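## Task

Scene 1: a small red foam block sits on a shelf in the recessed part of the shelving at the far end of the aisle, and a small cardboard box is on the desk. Exchange them, so the cardboard box ends up on the shelf that held the red block and the red block ends up on the desk. The robot must not tip over or finish leaning. Both objects must stay put by themselves at the end, not held there by the robot.

## Robot and tools

ROBOT. A simulated Hello Robot Stretch 4 with a single arm: an omni-wheel base, a lift that slides along a mast, a telescoping arm reaching forward, a three-joint wrist (yaw, pitch, roll) and a two-finger gripper. It stands about 1.6 m tall; the base rim lies within 0.23 m of the base origin. Loose objects may occasionally get a brief shove from outside.

FRAMES. Base frame: origin on the floor below the base centre, x ahead, y to the left, z up. hand_pose is reported in this frame (a point between the open fingertips; the printed value may be slightly off). Odometry frame is where the base stood when the scene began; base_odometry heading runs -3.142 to 3.142, positive to the left.

execute_actions. Argument "actions": a list holding exactly one action, or empty (empty just reports state and images). Argument "cameras": list of head_camera, head_left_camera, head_right_camera, wrist_camera or all; omitted/null/["all"] gives every camera, [] gives none. An action contains "base", "joints", or both, plus optional "pace" and "contact_limits"; or it contains only {"end_of_arm": "enable_torque"}, which re-powers any wrist or gripper motor that shut itself off. All motions in one action begin at once.
- "base": one key only, a relative move measured from where the base last reported itself. translate_m: metres straight ahead (negative = back), -2 to 2. strafe_m: metres sideways, left positive, -2 to 2. rotate_rad: radians on the spot, counter-clockwise positive, -3.2 to 3.2.
- "joints": absolute targets keyed by name. lift_m 0 to 1.2 m; arm_m 0 to 0.55 m extension; wrist_yaw_rad -1.134 to 4.276 (0 ahead, positive left, 3.14 stowed; above 3.4 the arm may obstruct); wrist_pitch_rad -1.117 to 4.259 (0 level, 1.57 pointing down); wrist_roll_rad -1.117 to 4.259 (0 fingers level, positive turns clockwise viewed from behind); gripper_m -0.038 to 0.141 m fingertip gap (negative means fingers squeezing each other). Out-of-range joint targets are clipped and reported; any other bad value or unknown key rejects the call with no motion.
- "pace": slow, default, fast or max. Base top speed is 0.1/0.3/0.4/0.6 m/s and 1/2/3/4 rad/s respectively, further reduced when the lift is above 0.2 m.
- "contact_limits": {"arm_m": value from 0 (gentlest) to 0.75 (firmest)}, default 0.5; sets how much force the arm move may apply before halting.
Any action lasts at most 15 s. Joints or base omitted from an action may keep driving toward earlier targets without that showing in the status.

wait: {"seconds": 0 to 10}; commands nothing and returns the same report as an empty execute_actions.

zoom_image: {"camera": name, "region": [x0, y0, x1, y1]} in pixels of that camera's latest full image, top-left origin, at most 504x504. Image sizes: head_camera 420x560, head_left_camera and head_right_camera 420x672 fisheye, wrist_camera 616x392.

finished_scene: {"scene": the current scene number}. Ends the scene irreversibly once the robot has held the last command, reports success and gives the next task. Only call it when both objects rest in place unsupported.

CAMERAS. head_camera sits atop the mast facing forward and down; turn the base to look elsewhere. head_left_camera and head_right_camera are fisheyes either side, aimed more steeply down, showing base and arm. wrist_camera looks along the fingers, with fingertips near the bottom of its frame.

RESULT LINES. base_status and joint_status: how each commanded motion ended — done (for the base this means the wheels completed their turns, even with slip), off_target (stopped short, may still push), contact_stop_at_<key> (hit something; that part releases its target and can go slack), limit_stop_at_<name> (a built-in limit intervened: own_body for self-collision, tilt when leaning past 6 degrees, which makes lift, arm and wheels slack), time_out, torque_fault (a wrist or gripper motor went limp; send enable_torque). on_its_own: things not commanded by this call; "held at" gives a joint's held target. joint_positions: current joint values. lidar_m: 12 distances in metres, 30-degree sectors starting straight ahead and going counter-clockwise (4th left, 7th behind, 10th right); "-" means nothing seen or closer than 0.25 m. wrist_depth_mm: 7x7 grid of median depths, 100 to 2000 mm. base_odometry counts wheel rotation, so slip appears as travel; if turned_by_wheels and turned_by_imu differ by over about 0.1 rad, the base collided or slipped. base_tilt: degrees forward and right, with a small fixed bias. motor_effort: percent of maximum per motor, peak in brackets; wheels positive means turning right. "pictures" lists the order of returned images.

GRIPPING. Command gripper_m smaller than the object's width; squeezing tighter pulls the object toward the wrist. Neither the reading nor "done" confirms a grasp; look for a clear change in gripper effort or in the images. Fingertips jammed on a surface free up by raising the lift.

CAUTIONS. While you think the robot keeps its last command. To unfold at the start, send lift_m 0.4 with wrist_yaw_rad 0. Avoid wrist_pitch below -0.2 combined with strong roll (self-collision). Do not turn or drive with over 1 kg held and arm_m above 0.2, especially fast; avoid steady pushing or pulling with a high gripper or a high contact limit. Level grips over about 2 kg fault the wrist. Set objects down gently and release them; avoid dropping, knocking items off, slamming or shoving hard.

Each tool is called after "Call:" by a JSON object that holds its "api" and its "payload", one argument or row to a line.

## Session

I'll start by looking at the current state.

Call:
{"api": "execute_actions", "payload": {
  "actions": []
}}

Scene clock: 0.00 s.
base_odometry: x=+0.000 y=+0.000 heading=+0.000 (m, m, rad; odometry frame)
turned_by_wheels: +0.000 (rad since the last result)
turned_by_imu: +0.000 (rad since the last result)
base_tilt: forward=-0.1 right=-0.6 (deg)
lidar_m: 1.01 1.48 0.64 0.68 1.37 2.79 1.98 1.53 1.49 1.27 0.99 0.96
base_status: not commanded
joint_positions: lift_m=+0.184 arm_m=+0.001 wrist_yaw_rad=+3.201 wrist_pitch_rad=-0.007 wrist_roll_rad=+0.014 gripper_m=+0.057
joint_status: not commanded
motor_effort: lift_m=+18 arm_m=-1 wrist_yaw_rad=-2 wrist_pitch_rad=-6 wrist_roll_rad=+2 gripper_m=+0 wheel_0=+0 wheel_1=+0 wheel_2=+0 (%)
hand_pose: x=-0.1212 y=+0.0701 z=+0.3646 quat_wxyz=(-0.030, +0.003, +0.007, +1.000) (m; base frame)
wrist_depth_mm: - 139 258 - - - - / - 113 139 - - - - / - 118 138 - - - - / 122 137 191 - - - - / - - - - - - - / 1308 1537 211 1618 1397 1756 1808 / 946 878 946 161 917 1098 1118
pictures: head_camera, head_left_camera, head_right_camera, wrist_camera
Images, in order (width x height): head_camera 420x560, head_left_camera 420x672, head_right_camera 420x672, wrist_camera 616x392.

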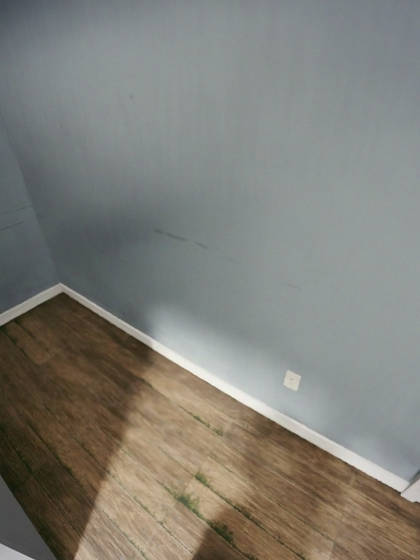

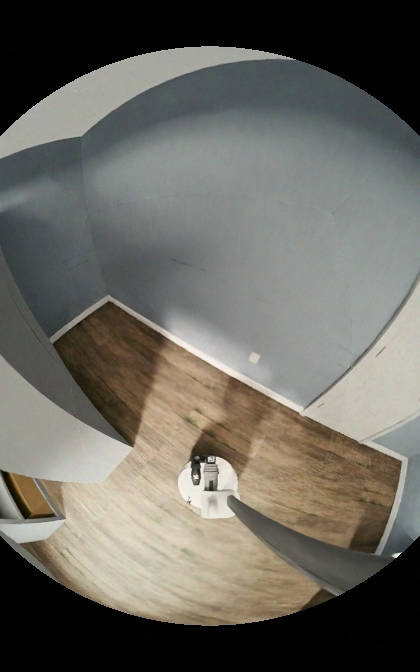

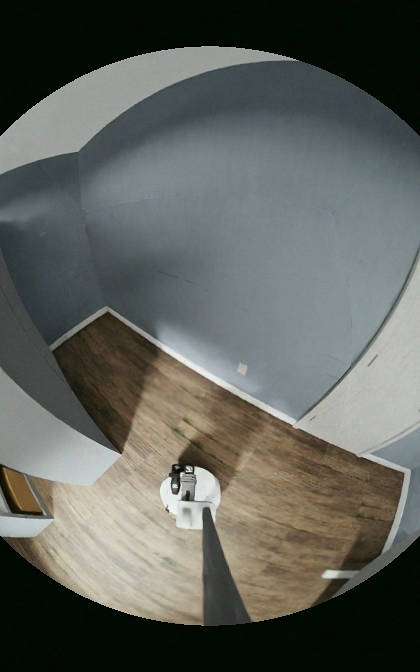

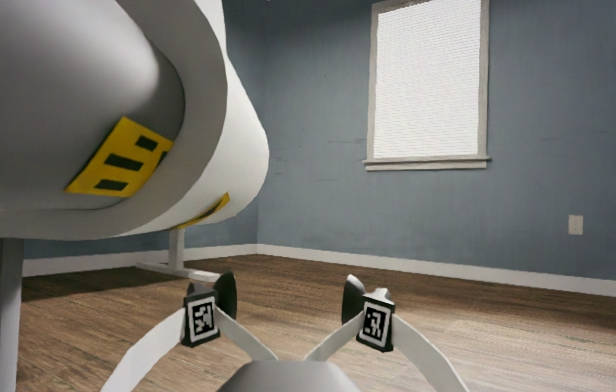

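Call:
{"api": "execute_actions", "payload": {
  "actions": [
    {"base": {"rotate_rad": 1.9}, "pace": "fast"}
  ],
  "cameras": ["head_camera", "head_left_camera"]
}}

Scene clock: 2.03 s.
base_odometry: x=+0.000 y=+0.000 heading=+1.900 (m, m, rad; odometry frame)
turned_by_wheels: +1.900 (rad since the last result)
turned_by_imu: +1.866 (rad since the last result)
base_tilt: forward=+0.0 right=-0.5 (deg)
lidar_m: 0.80 1.60 2.80 1.62 1.49 1.60 1.04 0.96 0.98 1.21 1.33 0.65
base_status: done
joint_positions: lift_m=+0.184 arm_m=+0.001 wrist_yaw_rad=+3.201 wrist_pitch_rad=-0.007 wrist_roll_rad=+0.014 gripper_m=+0.057
joint_status: not commanded
motor_effort: lift_m=+18(18) arm_m=-1(1) wrist_yaw_rad=+3(1) wrist_pitch_rad=-6(6) wrist_roll_rad=+1(1) gripper_m=-4(7) wheel_0=-1(8) wheel_1=-2(13) wheel_2=-1(4) (%)
hand_pose: x=-0.1212 y=+0.0701 z=+0.3646 quat_wxyz=(-0.030, +0.003, +0.007, +1.000) (m; base frame)
wrist_depth_mm: - 139 259 1397 1708 - - / - 113 139 1366 1661 - - / - 118 138 1366 1661 - - / 122 136 191 1366 1708 - - / 891 1008 1160 1336 1708 - 1921 / 904 1008 211 1336 1366 1756 1808 / 878 866 931 161 931 1078 1098
pictures: head_camera, head_left_camera
Images, in order (width x height): head_camera 420x560, head_left_camera 420x672.

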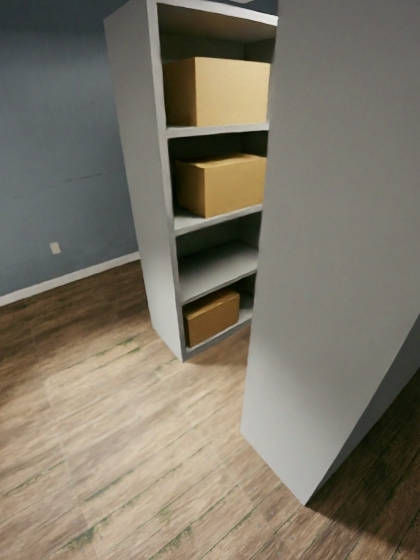

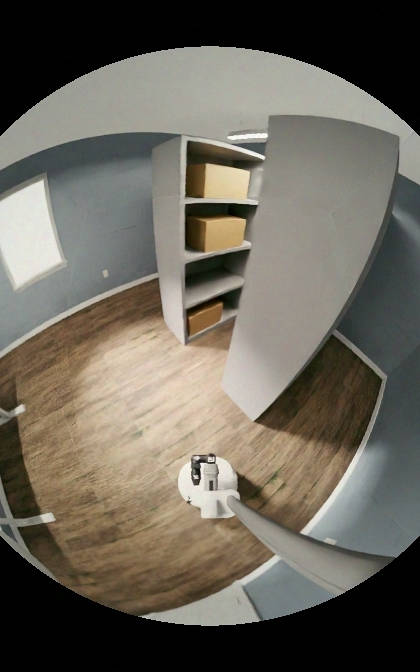

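Call:
{"api": "execute_actions", "payload": {
  "actions": [
    {"base": {"rotate_rad": 1.6}, "pace": "fast"}
  ],
  "cameras": ["head_camera", "head_left_camera"]
}}

Scene clock: 3.90 s.
base_odometry: x=+0.000 y=+0.000 heading=-2.783 (m, m, rad; odometry frame)
turned_by_wheels: +1.600 (rad since the last result)
turned_by_imu: +1.572 (rad since the last result)
base_tilt: forward=-0.1 right=-0.6 (deg)
lidar_m: 1.61 1.49 1.52 1.04 0.97 0.98 1.23 1.15 0.66 0.80 1.68 2.81
base_status: done
joint_positions: lift_m=+0.184 arm_m=+0.001 wrist_yaw_rad=+3.201 wrist_pitch_rad=-0.007 wrist_roll_rad=+0.014 gripper_m=+0.057
joint_status: not commanded
motor_effort: lift_m=+19(18) arm_m=-1(1) wrist_yaw_rad=+2(1) wrist_pitch_rad=-5(8) wrist_roll_rad=+1(1) gripper_m=-2(1) wheel_0=+1(10) wheel_1=+0(7) wheel_2=+1(7) (%)
hand_pose: x=-0.1212 y=+0.0701 z=+0.3646 quat_wxyz=(-0.030, +0.003, +0.007, +1.000) (m; base frame)
wrist_depth_mm: - 139 259 1618 1255 1025 866 / - 113 139 1618 1229 1008 866 / - 117 138 1537 1229 1008 854 / 123 136 191 1537 1229 991 842 / - - - 1537 1182 991 831 / 1336 1499 211 1430 1078 976 831 / 946 866 946 161 917 931 820
pictures: head_camera, head_left_camera
Images, in order (width x height): head_camera 420x560, head_left_camera 420x672.

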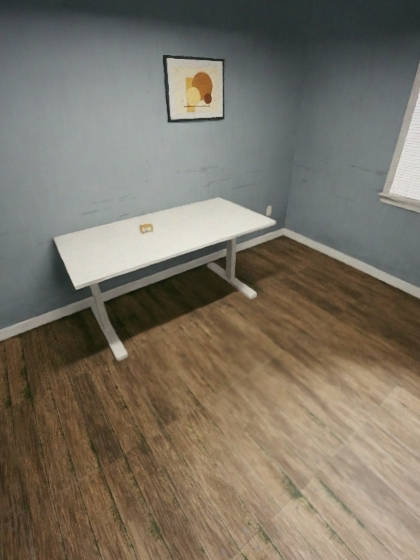

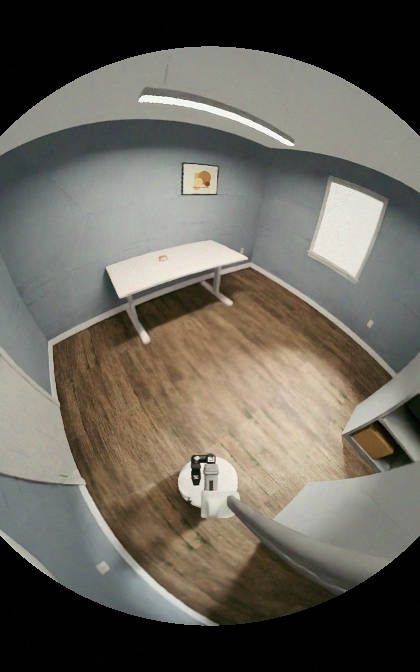

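Call:
{"api": "zoom_image", "payload": {
  "camera": "head_camera",
  "region": [40, 170, 290, 370]
}}

Region (40, 170, 290, 370) of head_camera's 420x560 image, scaled by 2.016, with more detail than that image has; it fills the top 403 rows of this view, and the rest is white.

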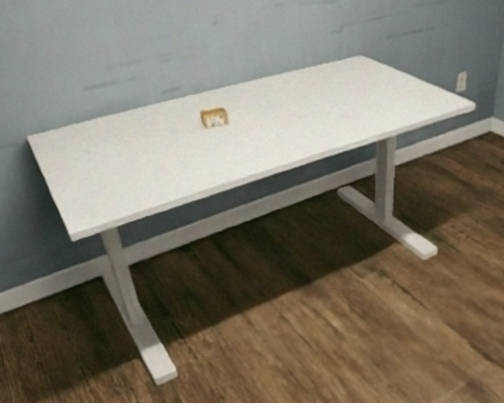

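Call:
{"api": "execute_actions", "payload": {
  "actions": [
    {"base": {"translate_m": 1.3}, "joints": {"lift_m": 0.72, "wrist_yaw_rad": 0.0, "gripper_m": 0.14}, "pace": "max"}
  ]
}}

Scene clock: 9.33 s.
base_odometry: x=-1.217 y=-0.456 heading=-2.783 (m, m, rad; odometry frame)
turned_by_wheels: +0.000 (rad since the last result)
turned_by_imu: -0.002 (rad since the last result)
base_tilt: forward=-0.1 right=-0.6 (deg)
lidar_m: 0.48 0.44 0.45 0.57 1.70 1.75 2.26 1.68 1.72 2.19 1.96 0.70
base_status: done
joint_positions: lift_m=+0.720 arm_m=+0.001 wrist_yaw_rad=+0.000 wrist_pitch_rad=-0.007 wrist_roll_rad=+0.014 gripper_m=+0.140
joint_status: all done
motor_effort: lift_m=+21(24) arm_m=-1(1) wrist_yaw_rad=+0(7) wrist_pitch_rad=-6(7) wrist_roll_rad=+1(1) gripper_m=-1(3) wheel_0=+0(10) wheel_1=+1(9) wheel_2=+1(19) (%)
hand_pose: x=+0.4605 y=-0.0874 z=+0.9000 quat_wxyz=(+1.000, +0.007, -0.003, +0.000) (m; base frame)
wrist_depth_mm: 904 1025 1182 1464 1808 1808 1576 / 917 1060 1205 1430 1808 1756 1537 / 904 1060 1205 1464 1808 1808 1537 / 917 1042 1229 1464 1808 1756 1537 / 904 1042 1205 1464 1808 1756 1499 / 788 197 854 891 820 1661 1537 / 525 512 521 147 574 1618 1499
pictures: head_camera, head_left_camera, head_right_camera, wrist_camera
Images, in order (width x height): head_camera 420x560, head_left_camera 420x672, head_right_camera 420x672, wrist_camera 616x392.

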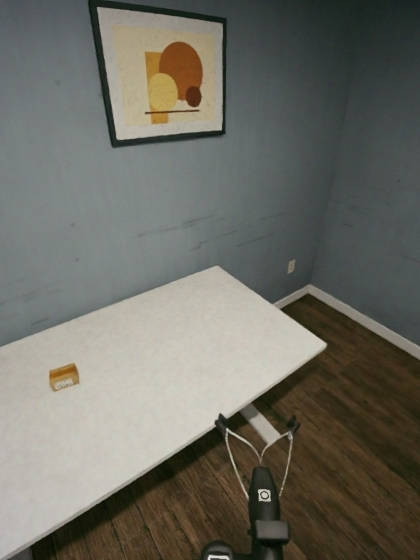

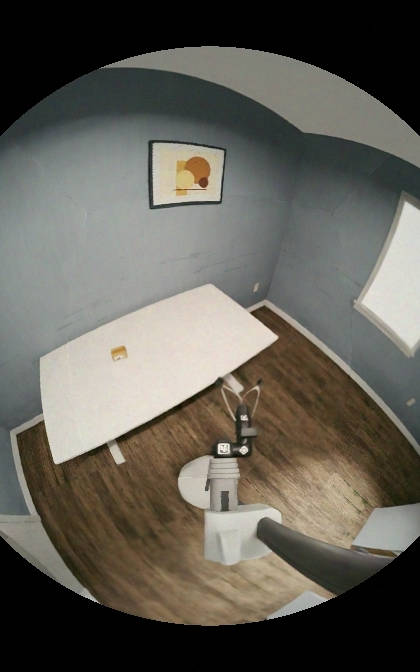

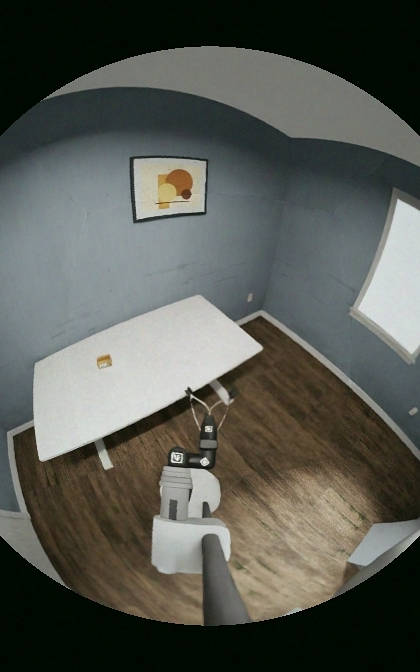

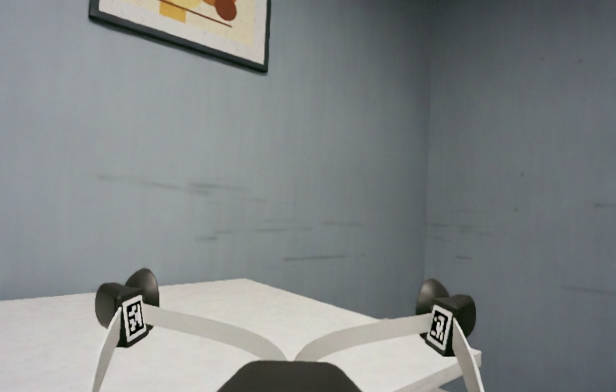

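Call:
{"api": "zoom_image", "payload": {
  "camera": "head_camera",
  "region": [0, 320, 140, 440]
}}

Region (0, 320, 140, 440) of head_camera's 420x560 image, scaled by 3.600, with more detail than that image has; it fills the top 432 rows of this view, and the rest is white.

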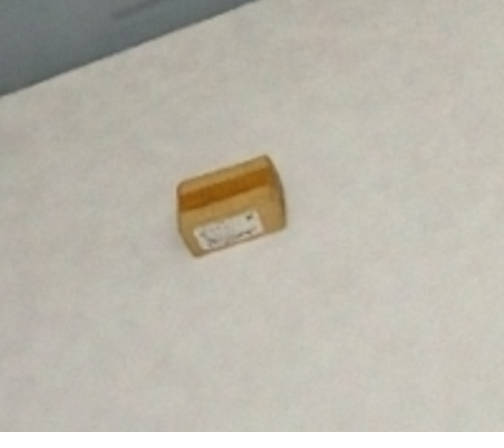

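Call:
{"api": "execute_actions", "payload": {
  "actions": [
    {"base": {"rotate_rad": 0.74}, "joints": {"wrist_pitch_rad": 0.35, "arm_m": 0.1}, "pace": "fast"}
  ],
  "cameras": ["head_camera", "wrist_camera"]
}}

Scene clock: 12.27 s.
base_odometry: x=-1.217 y=-0.456 heading=-2.043 (m, m, rad; odometry frame)
turned_by_wheels: +0.740 (rad since the last result)
turned_by_imu: +0.727 (rad since the last result)
base_tilt: forward=-0.1 right=-0.6 (deg)
lidar_m: 0.43 0.48 0.72 1.71 1.87 1.69 1.67 1.78 2.03 1.97 0.60 0.44
base_status: done
joint_positions: lift_m=+0.720 arm_m=+0.099 wrist_yaw_rad=+0.000 wrist_pitch_rad=+0.352 wrist_roll_rad=+0.014 gripper_m=+0.140
joint_status: all done
motor_effort: lift_m=+21(20) arm_m=+4(5) wrist_yaw_rad=-2(1) wrist_pitch_rad=-4(2) wrist_roll_rad=+1(1) gripper_m=-1(0) wheel_0=+1(8) wheel_1=+0(7) wheel_2=-1(12) (%)
hand_pose: x=+0.5410 y=-0.0874 z=+0.7987 quat_wxyz=(+0.985, +0.007, +0.175, -0.001) (m; base frame)
wrist_depth_mm: 831 831 820 820 809 809 798 / 866 854 854 854 854 842 831 / 891 891 891 891 878 878 866 / 564 585 530 591 654 683 715 / 410 421 433 445 455 473 488 / 324 198 338 345 334 343 366 / 264 262 265 148 282 279 294
pictures: head_camera, wrist_camera
Images, in order (width x height): head_camera 420x560, wrist_camera 616x392.

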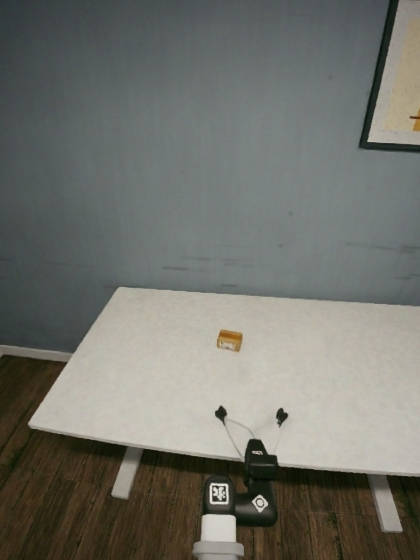

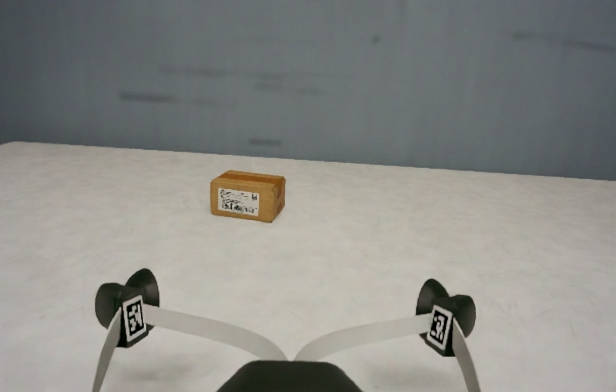

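Call:
{"api": "execute_actions", "payload": {
  "actions": [
    {"base": {"strafe_m": 0.095}, "joints": {"wrist_yaw_rad": -0.15, "arm_m": 0.29, "lift_m": 0.67}, "pace": "fast"}
  ],
  "cameras": ["head_camera", "wrist_camera"]
}}

Scene clock: 15.13 s.
base_odometry: x=-1.133 y=-0.499 heading=-2.043 (m, m, rad; odometry frame)
turned_by_wheels: +0.000 (rad since the last result)
turned_by_imu: +0.001 (rad since the last result)
base_tilt: forward=-0.1 right=-0.6 (deg)
lidar_m: 0.42 0.48 0.71 1.62 1.75 1.69 1.66 1.77 2.12 2.06 0.59 0.44
base_status: done
joint_positions: lift_m=+0.670 arm_m=+0.289 wrist_yaw_rad=-0.150 wrist_pitch_rad=+0.352 wrist_roll_rad=+0.014 gripper_m=+0.140
joint_status: all done
motor_effort: lift_m=+15(18) arm_m=+5(4) wrist_yaw_rad=+0(2) wrist_pitch_rad=-4(5) wrist_roll_rad=+1(1) gripper_m=-2(0) wheel_0=+1(14) wheel_1=-1(10) wheel_2=+0(1) (%)
hand_pose: x=+0.7148 y=-0.1268 z=+0.7490 quat_wxyz=(+0.982, +0.020, +0.174, -0.075) (m; base frame)
wrist_depth_mm: 621 634 654 661 691 699 723 / 640 668 683 691 715 723 750 / 661 676 699 723 741 759 788 / 427 442 377 384 496 517 544 / 309 317 327 338 345 355 366 / 243 198 254 260 252 260 277 / 199 197 200 148 213 210 221
pictures: head_camera, wrist_camera
Images, in order (width x height): head_camera 420x560, wrist_camera 616x392.

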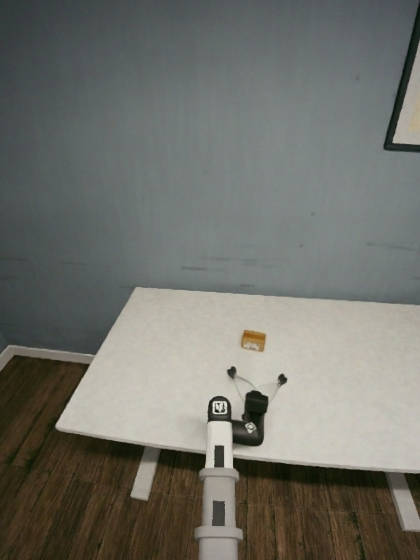

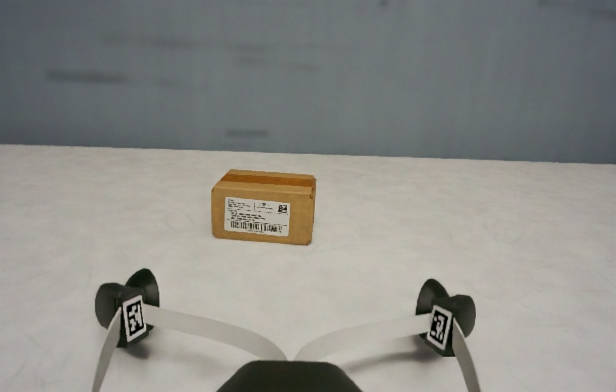

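Call:
{"api": "execute_actions", "payload": {
  "actions": [
    {"joints": {"arm_m": 0.45, "lift_m": 0.658}, "pace": "default"}
  ],
  "cameras": ["head_camera", "wrist_camera"]
}}

Scene clock: 17.33 s.
base_odometry: x=-1.133 y=-0.499 heading=-2.043 (m, m, rad; odometry frame)
turned_by_wheels: +0.000 (rad since the last result)
turned_by_imu: +0.000 (rad since the last result)
base_tilt: forward=-0.1 right=-0.6 (deg)
lidar_m: 0.44 0.47 0.71 1.62 1.78 1.70 1.65 1.76 2.14 2.05 0.58 0.46
base_status: not commanded
joint_positions: lift_m=+0.659 arm_m=+0.449 wrist_yaw_rad=-0.152 wrist_pitch_rad=+0.344 wrist_roll_rad=+0.014 gripper_m=+0.140
joint_status: all done
motor_effort: lift_m=+11(15) arm_m=+5(8) wrist_yaw_rad=+6(8) wrist_pitch_rad=+17(19) wrist_roll_rad=+1(1) gripper_m=-2(0) wheel_0=+1(1) wheel_1=-1(1) wheel_2=+0(0) (%)
hand_pose: x=+0.8752 y=-0.1275 z=+0.7396 quat_wxyz=(+0.982, +0.020, +0.170, -0.076) (m; base frame)
wrist_depth_mm: 484 496 508 521 535 544 564 / 504 517 530 544 564 569 591 / 525 539 554 569 585 603 621 / 418 433 452 473 496 517 544 / 300 309 281 216 336 347 357 / 234 198 187 186 198 250 268 / 191 190 191 150 199 202 213
pictures: head_camera, wrist_camera
Images, in order (width x height): head_camera 420x560, wrist_camera 616x392.

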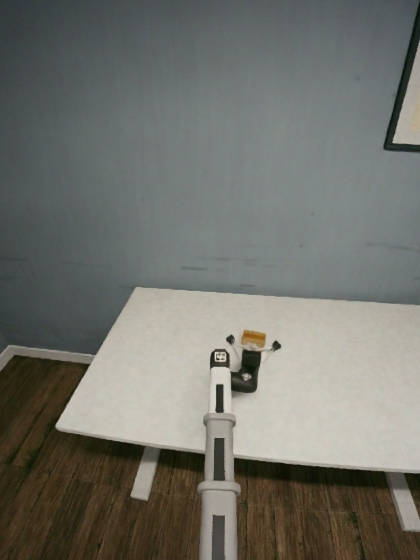

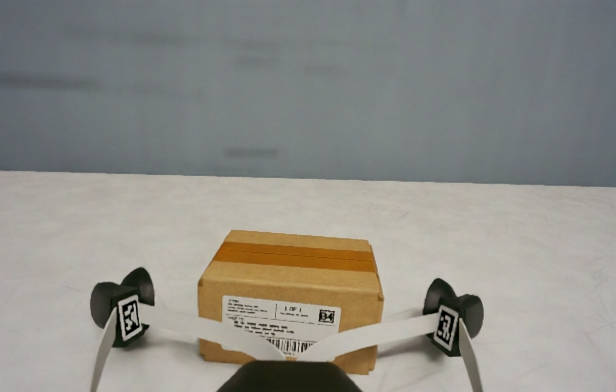

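Call:
{"api": "execute_actions", "payload": {
  "actions": [
    {"joints": {"lift_m": 0.669, "gripper_m": 0.06}, "pace": "default"}
  ],
  "cameras": ["head_camera", "wrist_camera"]
}}

Scene clock: 19.30 s.
base_odometry: x=-1.133 y=-0.499 heading=-2.043 (m, m, rad; odometry frame)
turned_by_wheels: +0.000 (rad since the last result)
turned_by_imu: +0.000 (rad since the last result)
base_tilt: forward=-0.1 right=-0.5 (deg)
lidar_m: 0.44 0.48 0.71 1.62 1.74 1.69 1.66 1.76 2.12 2.07 0.60 0.47
base_status: not commanded
joint_positions: lift_m=+0.669 arm_m=+0.449 wrist_yaw_rad=-0.150 wrist_pitch_rad=+0.352 wrist_roll_rad=+0.014 gripper_m=+0.060
joint_status: all done
motor_effort: lift_m=+22(21) arm_m=+5(5) wrist_yaw_rad=+3(7) wrist_pitch_rad=-6(18) wrist_roll_rad=+1(2) gripper_m=-18(16) wheel_0=+0(1) wheel_1=-1(1) wheel_2=+0(0) (%)
hand_pose: x=+0.8747 y=-0.1269 z=+0.7474 quat_wxyz=(+0.982, +0.020, +0.174, -0.075) (m; base frame)
wrist_depth_mm: 484 496 508 521 535 549 559 / 504 517 530 544 559 569 585 / 525 539 554 569 585 603 621 / 418 436 452 469 488 508 535 / 303 314 286 216 338 351 359 / 238 233 182 180 192 266 272 / 196 187 189 181 196 205 217
pictures: head_camera, wrist_camera
Images, in order (width x height): head_camera 420x560, wrist_camera 616x392.

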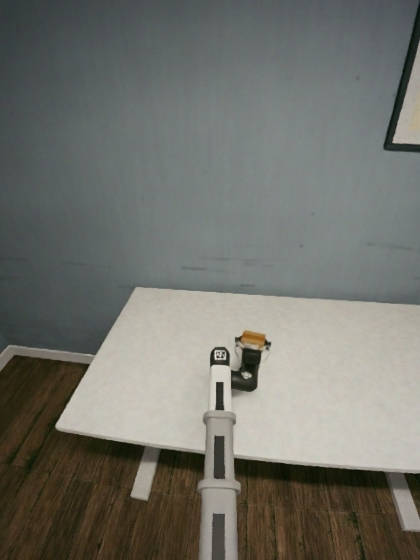

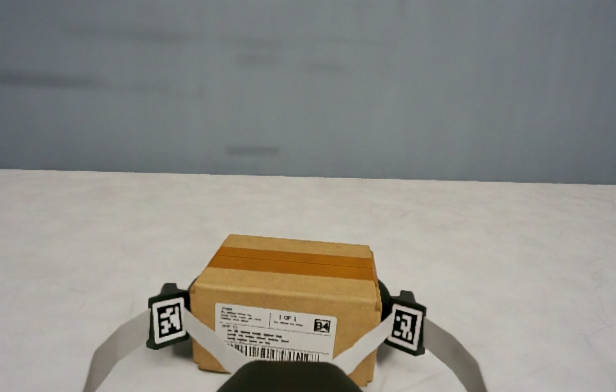

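Call:
{"api": "execute_actions", "payload": {
  "actions": [
    {"joints": {"lift_m": 0.73, "gripper_m": 0.05}, "pace": "default"}
  ],
  "cameras": ["wrist_camera"]
}}

Scene clock: 20.80 s.
base_odometry: x=-1.133 y=-0.499 heading=-2.043 (m, m, rad; odometry frame)
turned_by_wheels: +0.000 (rad since the last result)
turned_by_imu: +0.000 (rad since the last result)
base_tilt: forward=-0.1 right=-0.5 (deg)
lidar_m: 0.42 0.48 0.72 1.61 1.77 1.69 1.66 1.76 2.12 2.06 0.59 0.46
base_status: not commanded
joint_positions: lift_m=+0.730 arm_m=+0.449 wrist_yaw_rad=-0.150 wrist_pitch_rad=+0.353 wrist_roll_rad=+0.014 gripper_m=+0.050
joint_status: all done
motor_effort: lift_m=+22(25) arm_m=+5(5) wrist_yaw_rad=+2(1) wrist_pitch_rad=-9(7) wrist_roll_rad=+1(2) gripper_m=-23(19) wheel_0=+1(1) wheel_1=-1(1) wheel_2=+0(0) (%)
hand_pose: x=+0.8747 y=-0.1269 z=+0.8083 quat_wxyz=(+0.982, +0.020, +0.174, -0.075) (m; base frame)
wrist_depth_mm: 484 496 508 517 535 549 559 / 504 517 530 544 559 569 585 / 525 544 554 569 585 603 627 / 544 564 574 591 615 634 654 / 424 436 399 214 477 488 508 / 334 325 179 177 190 370 379 / 273 263 186 179 273 287 304
pictures: wrist_camera
Images, in order (width x height): wrist_camera 616x392.

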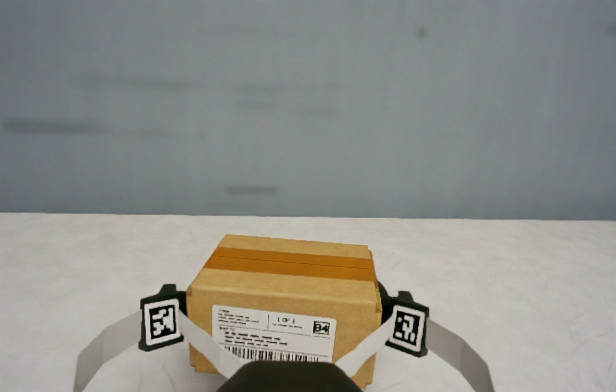

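Call:
{"api": "execute_actions", "payload": {
  "actions": [
    {"base": {"rotate_rad": 3.135}, "joints": {"arm_m": 0.0, "wrist_yaw_rad": 0.0}, "pace": "default"}
  ],
  "cameras": ["head_camera", "head_left_camera", "wrist_camera"]
}}

Scene clock: 24.77 s.
base_odometry: x=-1.133 y=-0.499 heading=+1.091 (m, m, rad; odometry frame)
turned_by_wheels: +3.135 (rad since the last result)
turned_by_imu: +3.080 (rad since the last result)
base_tilt: forward=-0.1 right=-0.6 (deg)
lidar_m: 1.65 1.73 2.11 2.06 0.62 0.45 0.44 0.48 0.69 1.61 1.71 1.71
base_status: done
joint_positions: lift_m=+0.730 arm_m=+0.002 wrist_yaw_rad=+0.000 wrist_pitch_rad=+0.353 wrist_roll_rad=+0.014 gripper_m=+0.050
joint_status: all done
motor_effort: lift_m=+21(22) arm_m=-5(6) wrist_yaw_rad=+1(2) wrist_pitch_rad=-9(8) wrist_roll_rad=+1(1) gripper_m=-23(21) wheel_0=-1(9) wheel_1=-3(10) wheel_2=-2(12) (%)
hand_pose: x=+0.4433 y=-0.0874 z=+0.8083 quat_wxyz=(+0.984, +0.007, +0.176, -0.001) (m; base frame)
wrist_depth_mm: 1255 1281 - - 1281 - - / 1336 1366 - - 1308 - - / 1397 1430 - - 1397 - - / 1499 1464 - 1499 1430 - - / 1537 1537 1756 214 1537 - - / 1430 1397 179 177 191 1576 1618 / 1182 1118 185 179 1182 1255 1336
pictures: head_camera, head_left_camera, wrist_camera
Images, in order (width x height): head_camera 420x560, head_left_camera 420x672, wrist_camera 616x392.

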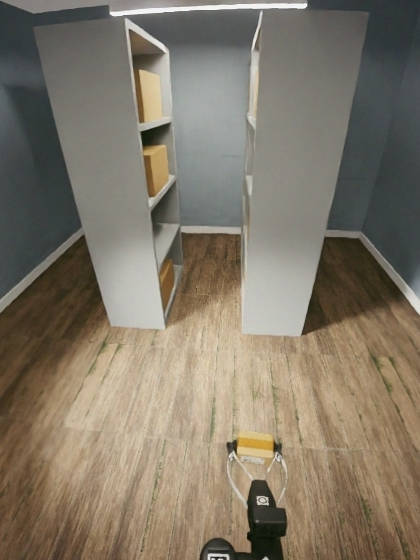

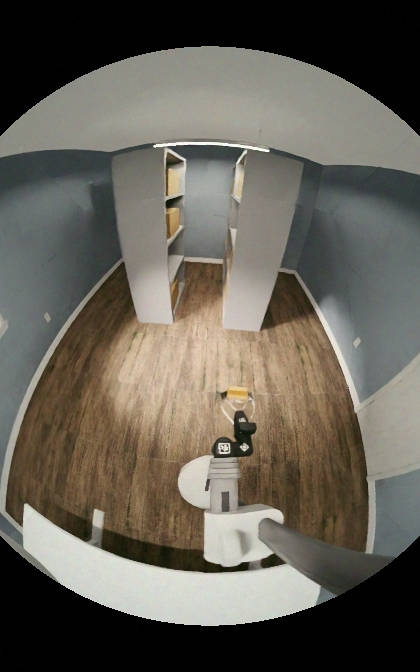

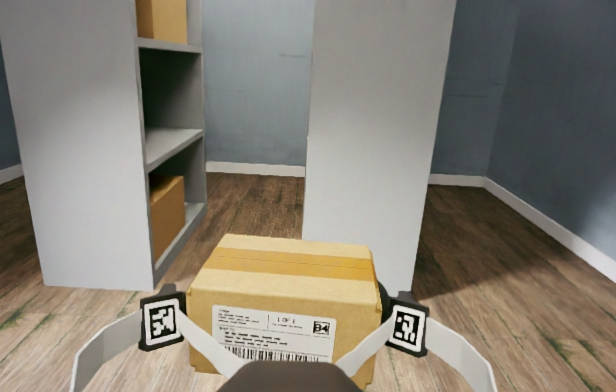

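Call:
{"api": "execute_actions", "payload": {
  "actions": [
    {"base": {"translate_m": 1.05}, "pace": "max"}
  ],
  "cameras": []
}}

Call:
{"api": "execute_actions", "payload": {
  "actions": [
    {"base": {"strafe_m": 0.145}, "pace": "fast"}
  ],
  "cameras": []
}}

Call:
{"api": "execute_actions", "payload": {
  "actions": [
    {"base": {"rotate_rad": -0.05}, "pace": "fast"}
  ]
}}

Scene clock: 30.63 s.
base_odometry: x=-0.649 y=+0.432 heading=+1.092 (m, m, rad; odometry frame)
turned_by_wheels: +0.000 (rad since the last result)
turned_by_imu: -0.001 (rad since the last result)
base_tilt: forward=-0.1 right=-0.5 (deg)
lidar_m: 0.69 0.77 0.91 2.04 2.15 1.53 1.48 1.61 1.74 1.71 0.82 0.63
base_status: done
joint_positions: lift_m=+0.730 arm_m=+0.002 wrist_yaw_rad=+0.000 wrist_pitch_rad=+0.353 wrist_roll_rad=+0.014 gripper_m=+0.050
joint_status: not commanded
motor_effort: lift_m=+20(21) arm_m=-4(4) wrist_yaw_rad=+2(0) wrist_pitch_rad=-9(9) wrist_roll_rad=+1(1) gripper_m=-24(20) wheel_0=+2(10) wheel_1=+3(8) wheel_2=+2(15) (%)
hand_pose: x=+0.4433 y=-0.0874 z=+0.8083 quat_wxyz=(+0.984, +0.007, +0.176, -0.001) (m; base frame)
wrist_depth_mm: 891 - - - 336 330 330 / 1160 1229 - - 349 347 345 / 1229 1229 - - 366 362 359 / 1098 1308 - - 377 379 379 / 891 1336 1708 213 394 397 399 / 946 1281 179 177 190 418 421 / 831 1138 186 180 436 439 445
pictures: none
No camera images: the call's "cameras" was empty. Leave "cameras" out to get every camera's image.

Scene clock: 32.10 s.
base_odometry: x=-0.777 y=+0.499 heading=+1.092 (m, m, rad; odometry frame)
turned_by_wheels: +0.000 (rad since the last result)
turned_by_imu: +0.000 (rad since the last result)
base_tilt: forward=-0.1 right=-0.6 (deg)
lidar_m: 1.08 0.70 0.94 1.89 1.99 1.54 1.48 1.58 1.90 1.87 0.83 0.69
base_status: done
joint_positions: lift_m=+0.730 arm_m=+0.002 wrist_yaw_rad=+0.000 wrist_pitch_rad=+0.353 wrist_roll_rad=+0.014 gripper_m=+0.050
joint_status: not commanded
motor_effort: lift_m=+20(20) arm_m=-5(5) wrist_yaw_rad=+0(1) wrist_pitch_rad=-9(10) wrist_roll_rad=+1(1) gripper_m=-19(23) wheel_0=+0(12) wheel_1=-2(15) wheel_2=+0(1) (%)
hand_pose: x=+0.4433 y=-0.0874 z=+0.8083 quat_wxyz=(+0.984, +0.007, +0.176, -0.001) (m; base frame)
wrist_depth_mm: 668 1008 - - 1118 591 342 / 1160 1182 - - 1182 1182 355 / 1205 1229 - - 1205 691 370 / 1118 1182 - - 931 554 387 / 798 1336 1336 214 798 436 407 / 654 891 179 176 191 439 430 / 723 931 186 179 569 449 452
pictures: none
No camera images: the call's "cameras" was empty. Leave "cameras" out to get every camera's image.

Scene clock: 32.67 s.
base_odometry: x=-0.777 y=+0.499 heading=+1.042 (m, m, rad; odometry frame)
turned_by_wheels: -0.050 (rad since the last result)
turned_by_imu: -0.048 (rad since the last result)
base_tilt: forward=-0.1 right=-0.6 (deg)
lidar_m: 1.13 0.70 0.88 1.89 1.94 1.56 1.50 1.56 1.92 1.86 0.87 0.68
base_status: done
joint_positions: lift_m=+0.730 arm_m=+0.002 wrist_yaw_rad=+0.000 wrist_pitch_rad=+0.353 wrist_roll_rad=+0.014 gripper_m=+0.050
joint_status: not commanded
motor_effort: lift_m=+20(20) arm_m=-4(4) wrist_yaw_rad=+2(1) wrist_pitch_rad=-9(10) wrist_roll_rad=+1(1) gripper_m=-20(22) wheel_0=+3(6) wheel_1=+3(3) wheel_2=+0(7) (%)
hand_pose: x=+0.4433 y=-0.0874 z=+0.8083 quat_wxyz=(+0.984, +0.007, +0.176, -0.001) (m; base frame)
wrist_depth_mm: 750 1118 - - 1138 399 351 / 1138 1182 - - 1182 389 366 / 1182 1229 - - 904 389 384 / 1098 1229 - - 741 407 407 / 798 1336 1708 214 654 427 427 / 707 904 179 177 191 449 452 / 750 1060 185 179 484 466 477
pictures: head_camera, head_left_camera, head_right_camera, wrist_camera
Images, in order (width x height): head_camera 420x560, head_left_camera 420x672, head_right_camera 420x672, wrist_camera 616x392.

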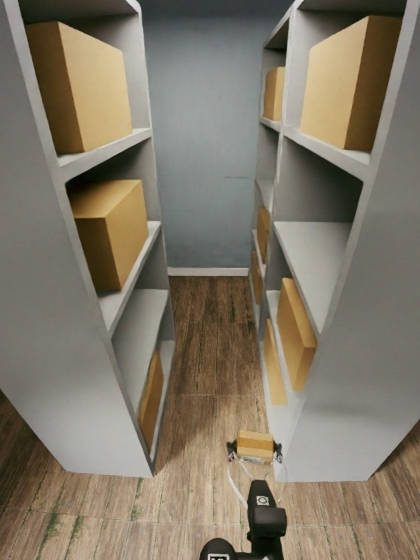

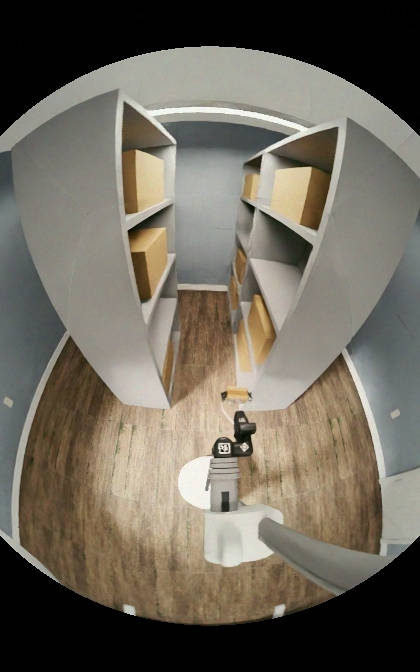

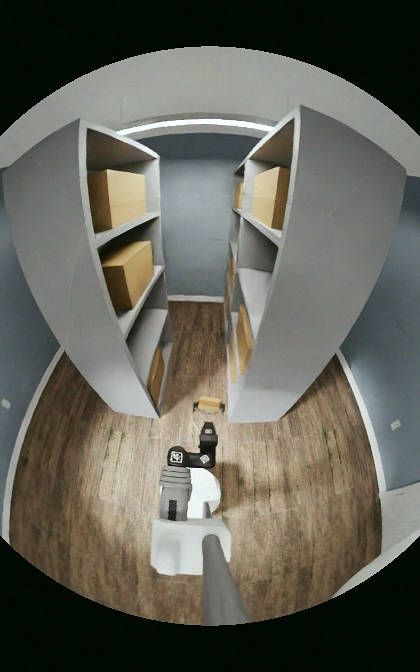

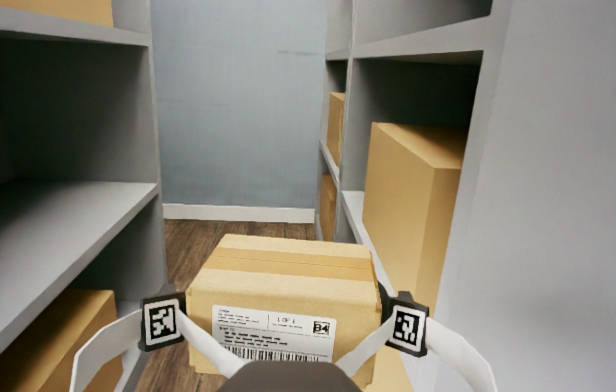

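Call:
{"api": "execute_actions", "payload": {
  "actions": [
    {"base": {"translate_m": 0.8}, "pace": "fast"}
  ],
  "cameras": ["head_camera", "head_left_camera"]
}}

Scene clock: 37.43 s.
base_odometry: x=-0.374 y=+1.190 heading=+1.043 (m, m, rad; odometry frame)
turned_by_wheels: +0.000 (rad since the last result)
turned_by_imu: +0.000 (rad since the last result)
base_tilt: forward=-0.1 right=-0.5 (deg)
lidar_m: 1.12 0.46 0.34 0.31 0.33 2.68 3.11 3.01 0.28 0.27 0.29 0.41
base_status: done
joint_positions: lift_m=+0.730 arm_m=+0.002 wrist_yaw_rad=+0.000 wrist_pitch_rad=+0.353 wrist_roll_rad=+0.014 gripper_m=+0.050
joint_status: not commanded
motor_effort: lift_m=+20(20) arm_m=-5(4) wrist_yaw_rad=+2(3) wrist_pitch_rad=-10(8) wrist_roll_rad=+1(1) gripper_m=-19(23) wheel_0=+2(8) wheel_1=+2(5) wheel_2=+2(11) (%)
hand_pose: x=+0.4433 y=-0.0874 z=+0.8083 quat_wxyz=(+0.984, +0.007, +0.176, -0.001) (m; base frame)
wrist_depth_mm: 1255 1281 1281 1308 1255 415 294 / 1281 1336 1336 1366 1308 442 445 / 1366 1397 1430 1430 878 466 469 / 1430 1464 1464 1499 820 488 492 / 1464 1537 1537 214 597 512 521 / 1397 1430 179 177 191 539 549 / 1182 1138 186 179 521 539 564
pictures: head_camera, head_left_camera
Images, in order (width x height): head_camera 420x560, head_left_camera 420x672.

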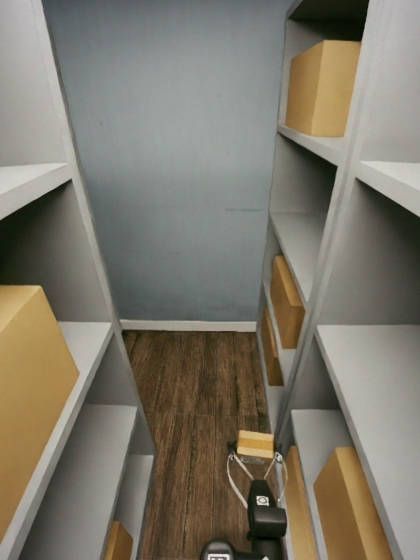

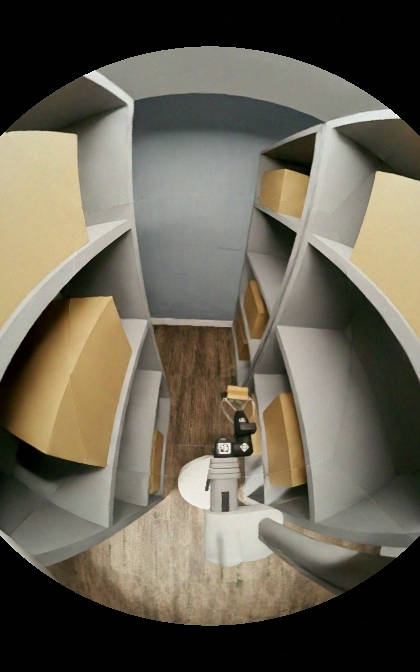

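Call:
{"api": "execute_actions", "payload": {
  "actions": [
    {"base": {"translate_m": 1.0}, "pace": "fast"}
  ],
  "cameras": ["head_camera", "head_left_camera", "head_right_camera"]
}}

Scene clock: 41.60 s.
base_odometry: x=+0.130 y=+2.054 heading=+1.043 (m, m, rad; odometry frame)
turned_by_wheels: +0.000 (rad since the last result)
turned_by_imu: -0.001 (rad since the last result)
base_tilt: forward=+0.0 right=-0.6 (deg)
lidar_m: 0.68 0.70 0.82 0.78 0.42 0.48 1.11 0.40 0.29 0.27 0.29 0.40
base_status: done
joint_positions: lift_m=+0.730 arm_m=+0.002 wrist_yaw_rad=+0.000 wrist_pitch_rad=+0.353 wrist_roll_rad=+0.014 gripper_m=+0.050
joint_status: not commanded
motor_effort: lift_m=+20(20) arm_m=-4(5) wrist_yaw_rad=+0(1) wrist_pitch_rad=-8(8) wrist_roll_rad=+1(1) gripper_m=-21(19) wheel_0=+2(6) wheel_1=+3(8) wheel_2=+0(15) (%)
hand_pose: x=+0.4433 y=-0.0874 z=+0.8083 quat_wxyz=(+0.984, +0.007, +0.176, -0.001) (m; base frame)
wrist_depth_mm: 394 399 404 407 413 384 290 / 413 415 421 427 430 394 392 / 430 436 442 445 452 410 410 / 452 455 462 469 477 430 430 / 477 480 473 214 492 449 455 / 500 492 179 177 190 473 480 / 521 539 185 179 496 496 504
pictures: head_camera, head_left_camera, head_right_camera
Images, in order (width x height): head_camera 420x560, head_left_camera 420x672, head_right_camera 420x672.

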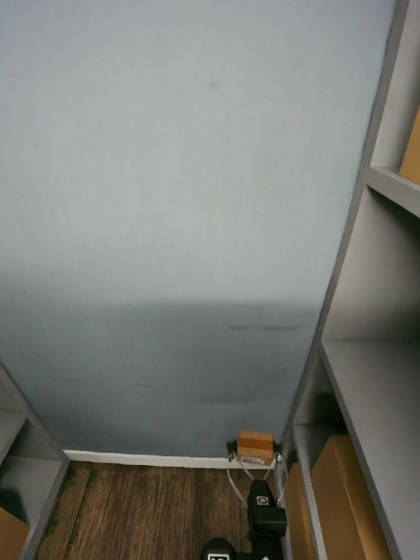

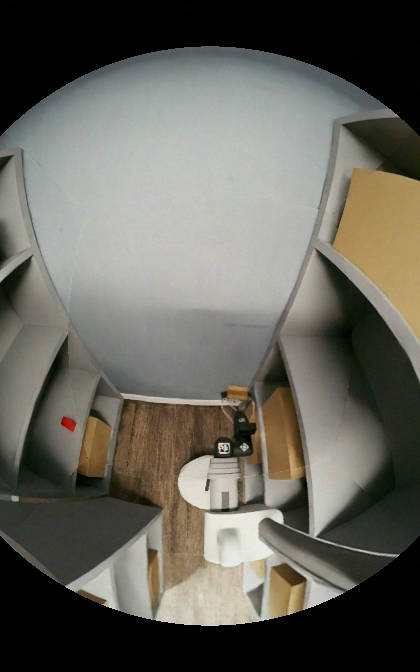

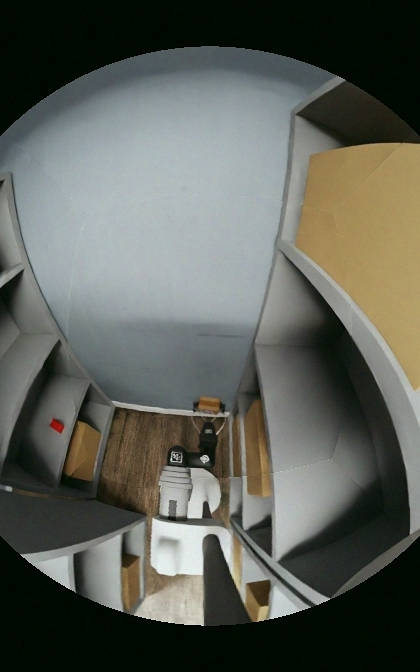

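Call:
{"api": "execute_actions", "payload": {
  "actions": [
    {"base": {"strafe_m": 0.08}, "joints": {"lift_m": 0.56}, "pace": "fast"}
  ],
  "cameras": []
}}

Call:
{"api": "execute_actions", "payload": {
  "actions": [
    {"base": {"rotate_rad": 1.6}, "pace": "default"}
  ]
}}

Scene clock: 43.73 s.
base_odometry: x=+0.060 y=+2.094 heading=+1.043 (m, m, rad; odometry frame)
turned_by_wheels: +0.000 (rad since the last result)
turned_by_imu: +0.000 (rad since the last result)
base_tilt: forward=-0.1 right=-0.5 (deg)
lidar_m: 0.68 0.72 0.75 0.71 0.37 0.37 0.99 0.53 0.38 0.34 0.37 0.52
base_status: done
joint_positions: lift_m=+0.560 arm_m=+0.002 wrist_yaw_rad=+0.000 wrist_pitch_rad=+0.353 wrist_roll_rad=+0.014 gripper_m=+0.050
joint_status: all done
motor_effort: lift_m=+15(19) arm_m=-4(4) wrist_yaw_rad=+1(2) wrist_pitch_rad=-8(10) wrist_roll_rad=+1(1) gripper_m=-21(23) wheel_0=+2(12) wheel_1=-3(12) wheel_2=+0(4) (%)
hand_pose: x=+0.4433 y=-0.0874 z=+0.6387 quat_wxyz=(+0.984, +0.007, +0.176, -0.001) (m; base frame)
wrist_depth_mm: 397 402 402 410 413 418 389 / 410 415 421 424 430 436 397 / 427 436 442 449 452 455 413 / 452 459 462 469 473 477 430 / 473 480 473 213 492 496 452 / 500 492 179 177 190 512 413 / 525 535 186 180 549 500 389
pictures: none
No camera images: the call's "cameras" was empty. Leave "cameras" out to get every camera's image.

Scene clock: 45.80 s.
base_odometry: x=+0.060 y=+2.094 heading=+2.642 (m, m, rad; odometry frame)
turned_by_wheels: +1.600 (rad since the last result)
turned_by_imu: +1.571 (rad since the last result)
base_tilt: forward=-0.1 right=-0.5 (deg)
lidar_m: 0.68 0.35 0.36 1.03 0.51 0.36 0.35 0.37 0.52 0.68 0.71 0.73
base_status: done
joint_positions: lift_m=+0.560 arm_m=+0.002 wrist_yaw_rad=+0.000 wrist_pitch_rad=+0.353 wrist_roll_rad=+0.014 gripper_m=+0.050
joint_status: not commanded
motor_effort: lift_m=+17(17) arm_m=-4(4) wrist_yaw_rad=-1(1) wrist_pitch_rad=-10(9) wrist_roll_rad=+1(1) gripper_m=-22(22) wheel_0=-3(8) wheel_1=-1(8) wheel_2=+0(8) (%)
hand_pose: x=+0.4433 y=-0.0874 z=+0.6386 quat_wxyz=(+0.984, +0.007, +0.176, -0.001) (m; base frame)
wrist_depth_mm: 430 668 820 842 842 842 788 / 455 676 866 866 878 878 778 / 466 683 904 904 917 931 768 / 496 615 683 715 732 778 732 / 496 508 504 214 525 535 549 / 525 574 179 177 191 1060 759 / 530 627 185 179 597 891 750
pictures: head_camera, head_left_camera, head_right_camera, wrist_camera
Images, in order (width x height): head_camera 420x560, head_left_camera 420x672, head_right_camera 420x672, wrist_camera 616x392.

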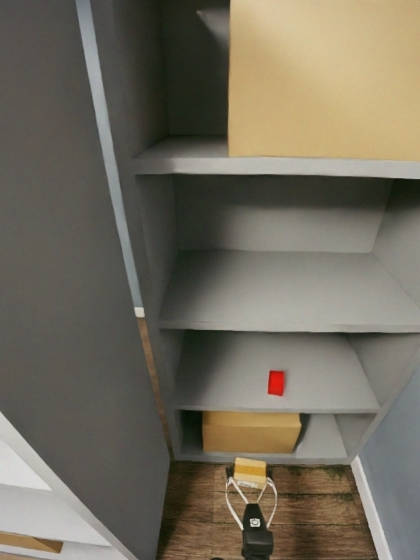

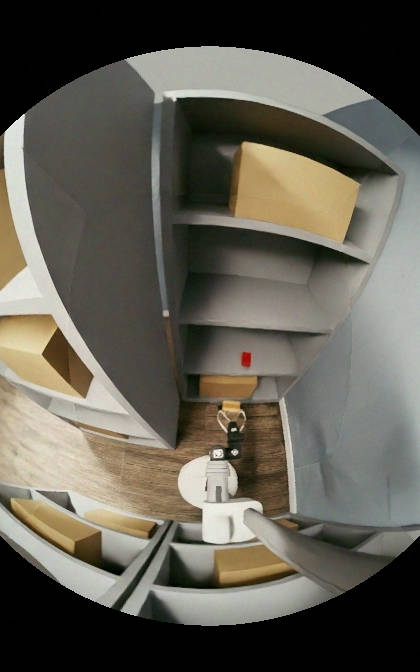

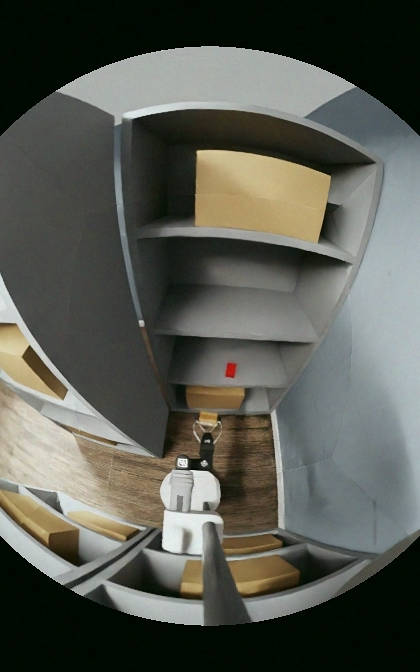

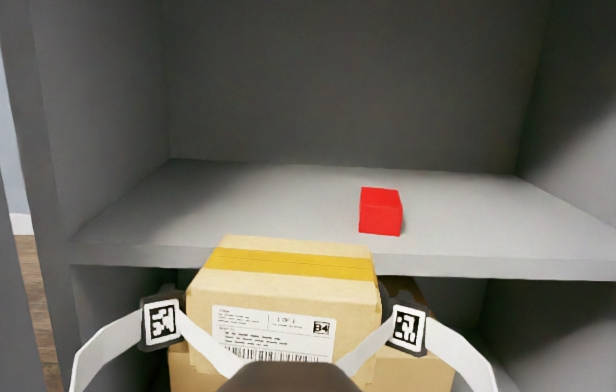

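Call:
{"api": "execute_actions", "payload": {
  "actions": [
    {"base": {"strafe_m": 0.09}, "joints": {"lift_m": 0.505, "arm_m": 0.42}, "pace": "fast"}
  ],
  "cameras": ["head_camera", "wrist_camera"]
}}

Scene clock: 48.90 s.
base_odometry: x=+0.017 y=+2.015 heading=+2.643 (m, m, rad; odometry frame)
turned_by_wheels: +0.000 (rad since the last result)
turned_by_imu: +0.001 (rad since the last result)
base_tilt: forward=-0.1 right=-0.6 (deg)
lidar_m: 0.64 0.30 0.37 1.05 0.50 0.37 0.35 0.37 0.52 0.77 0.80 0.72
base_status: done
joint_positions: lift_m=+0.505 arm_m=+0.419 wrist_yaw_rad=+0.000 wrist_pitch_rad=+0.353 wrist_roll_rad=+0.014 gripper_m=+0.050
joint_status: all done
motor_effort: lift_m=+15(16) arm_m=+4(6) wrist_yaw_rad=-2(1) wrist_pitch_rad=-8(8) wrist_roll_rad=+1(1) gripper_m=-23(22) wheel_0=+1(10) wheel_1=+1(11) wheel_2=+0(2) (%)
hand_pose: x=+0.8608 y=-0.0873 z=+0.5838 quat_wxyz=(+0.984, +0.007, +0.175, -0.001) (m; base frame)
wrist_depth_mm: 285 436 455 455 459 462 466 / 289 445 473 477 480 480 484 / 291 452 496 500 504 508 512 / 294 436 512 517 521 530 530 / 297 359 329 214 392 402 413 / 270 267 179 176 190 307 312 / 224 216 185 179 225 236 250
pictures: head_camera, wrist_camera
Images, in order (width x height): head_camera 420x560, wrist_camera 616x392.

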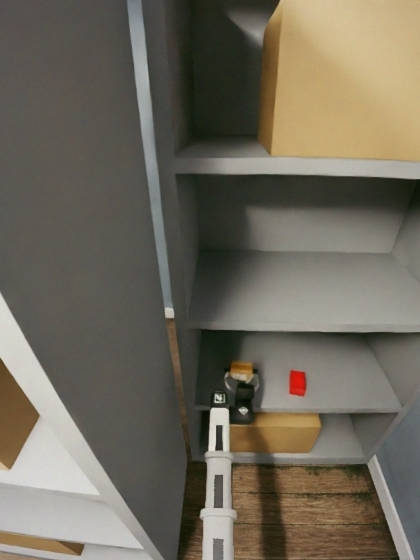

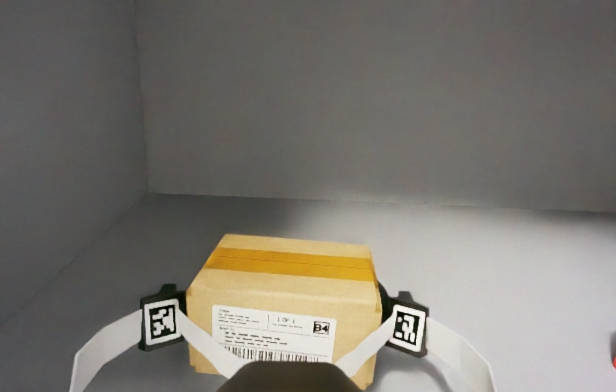

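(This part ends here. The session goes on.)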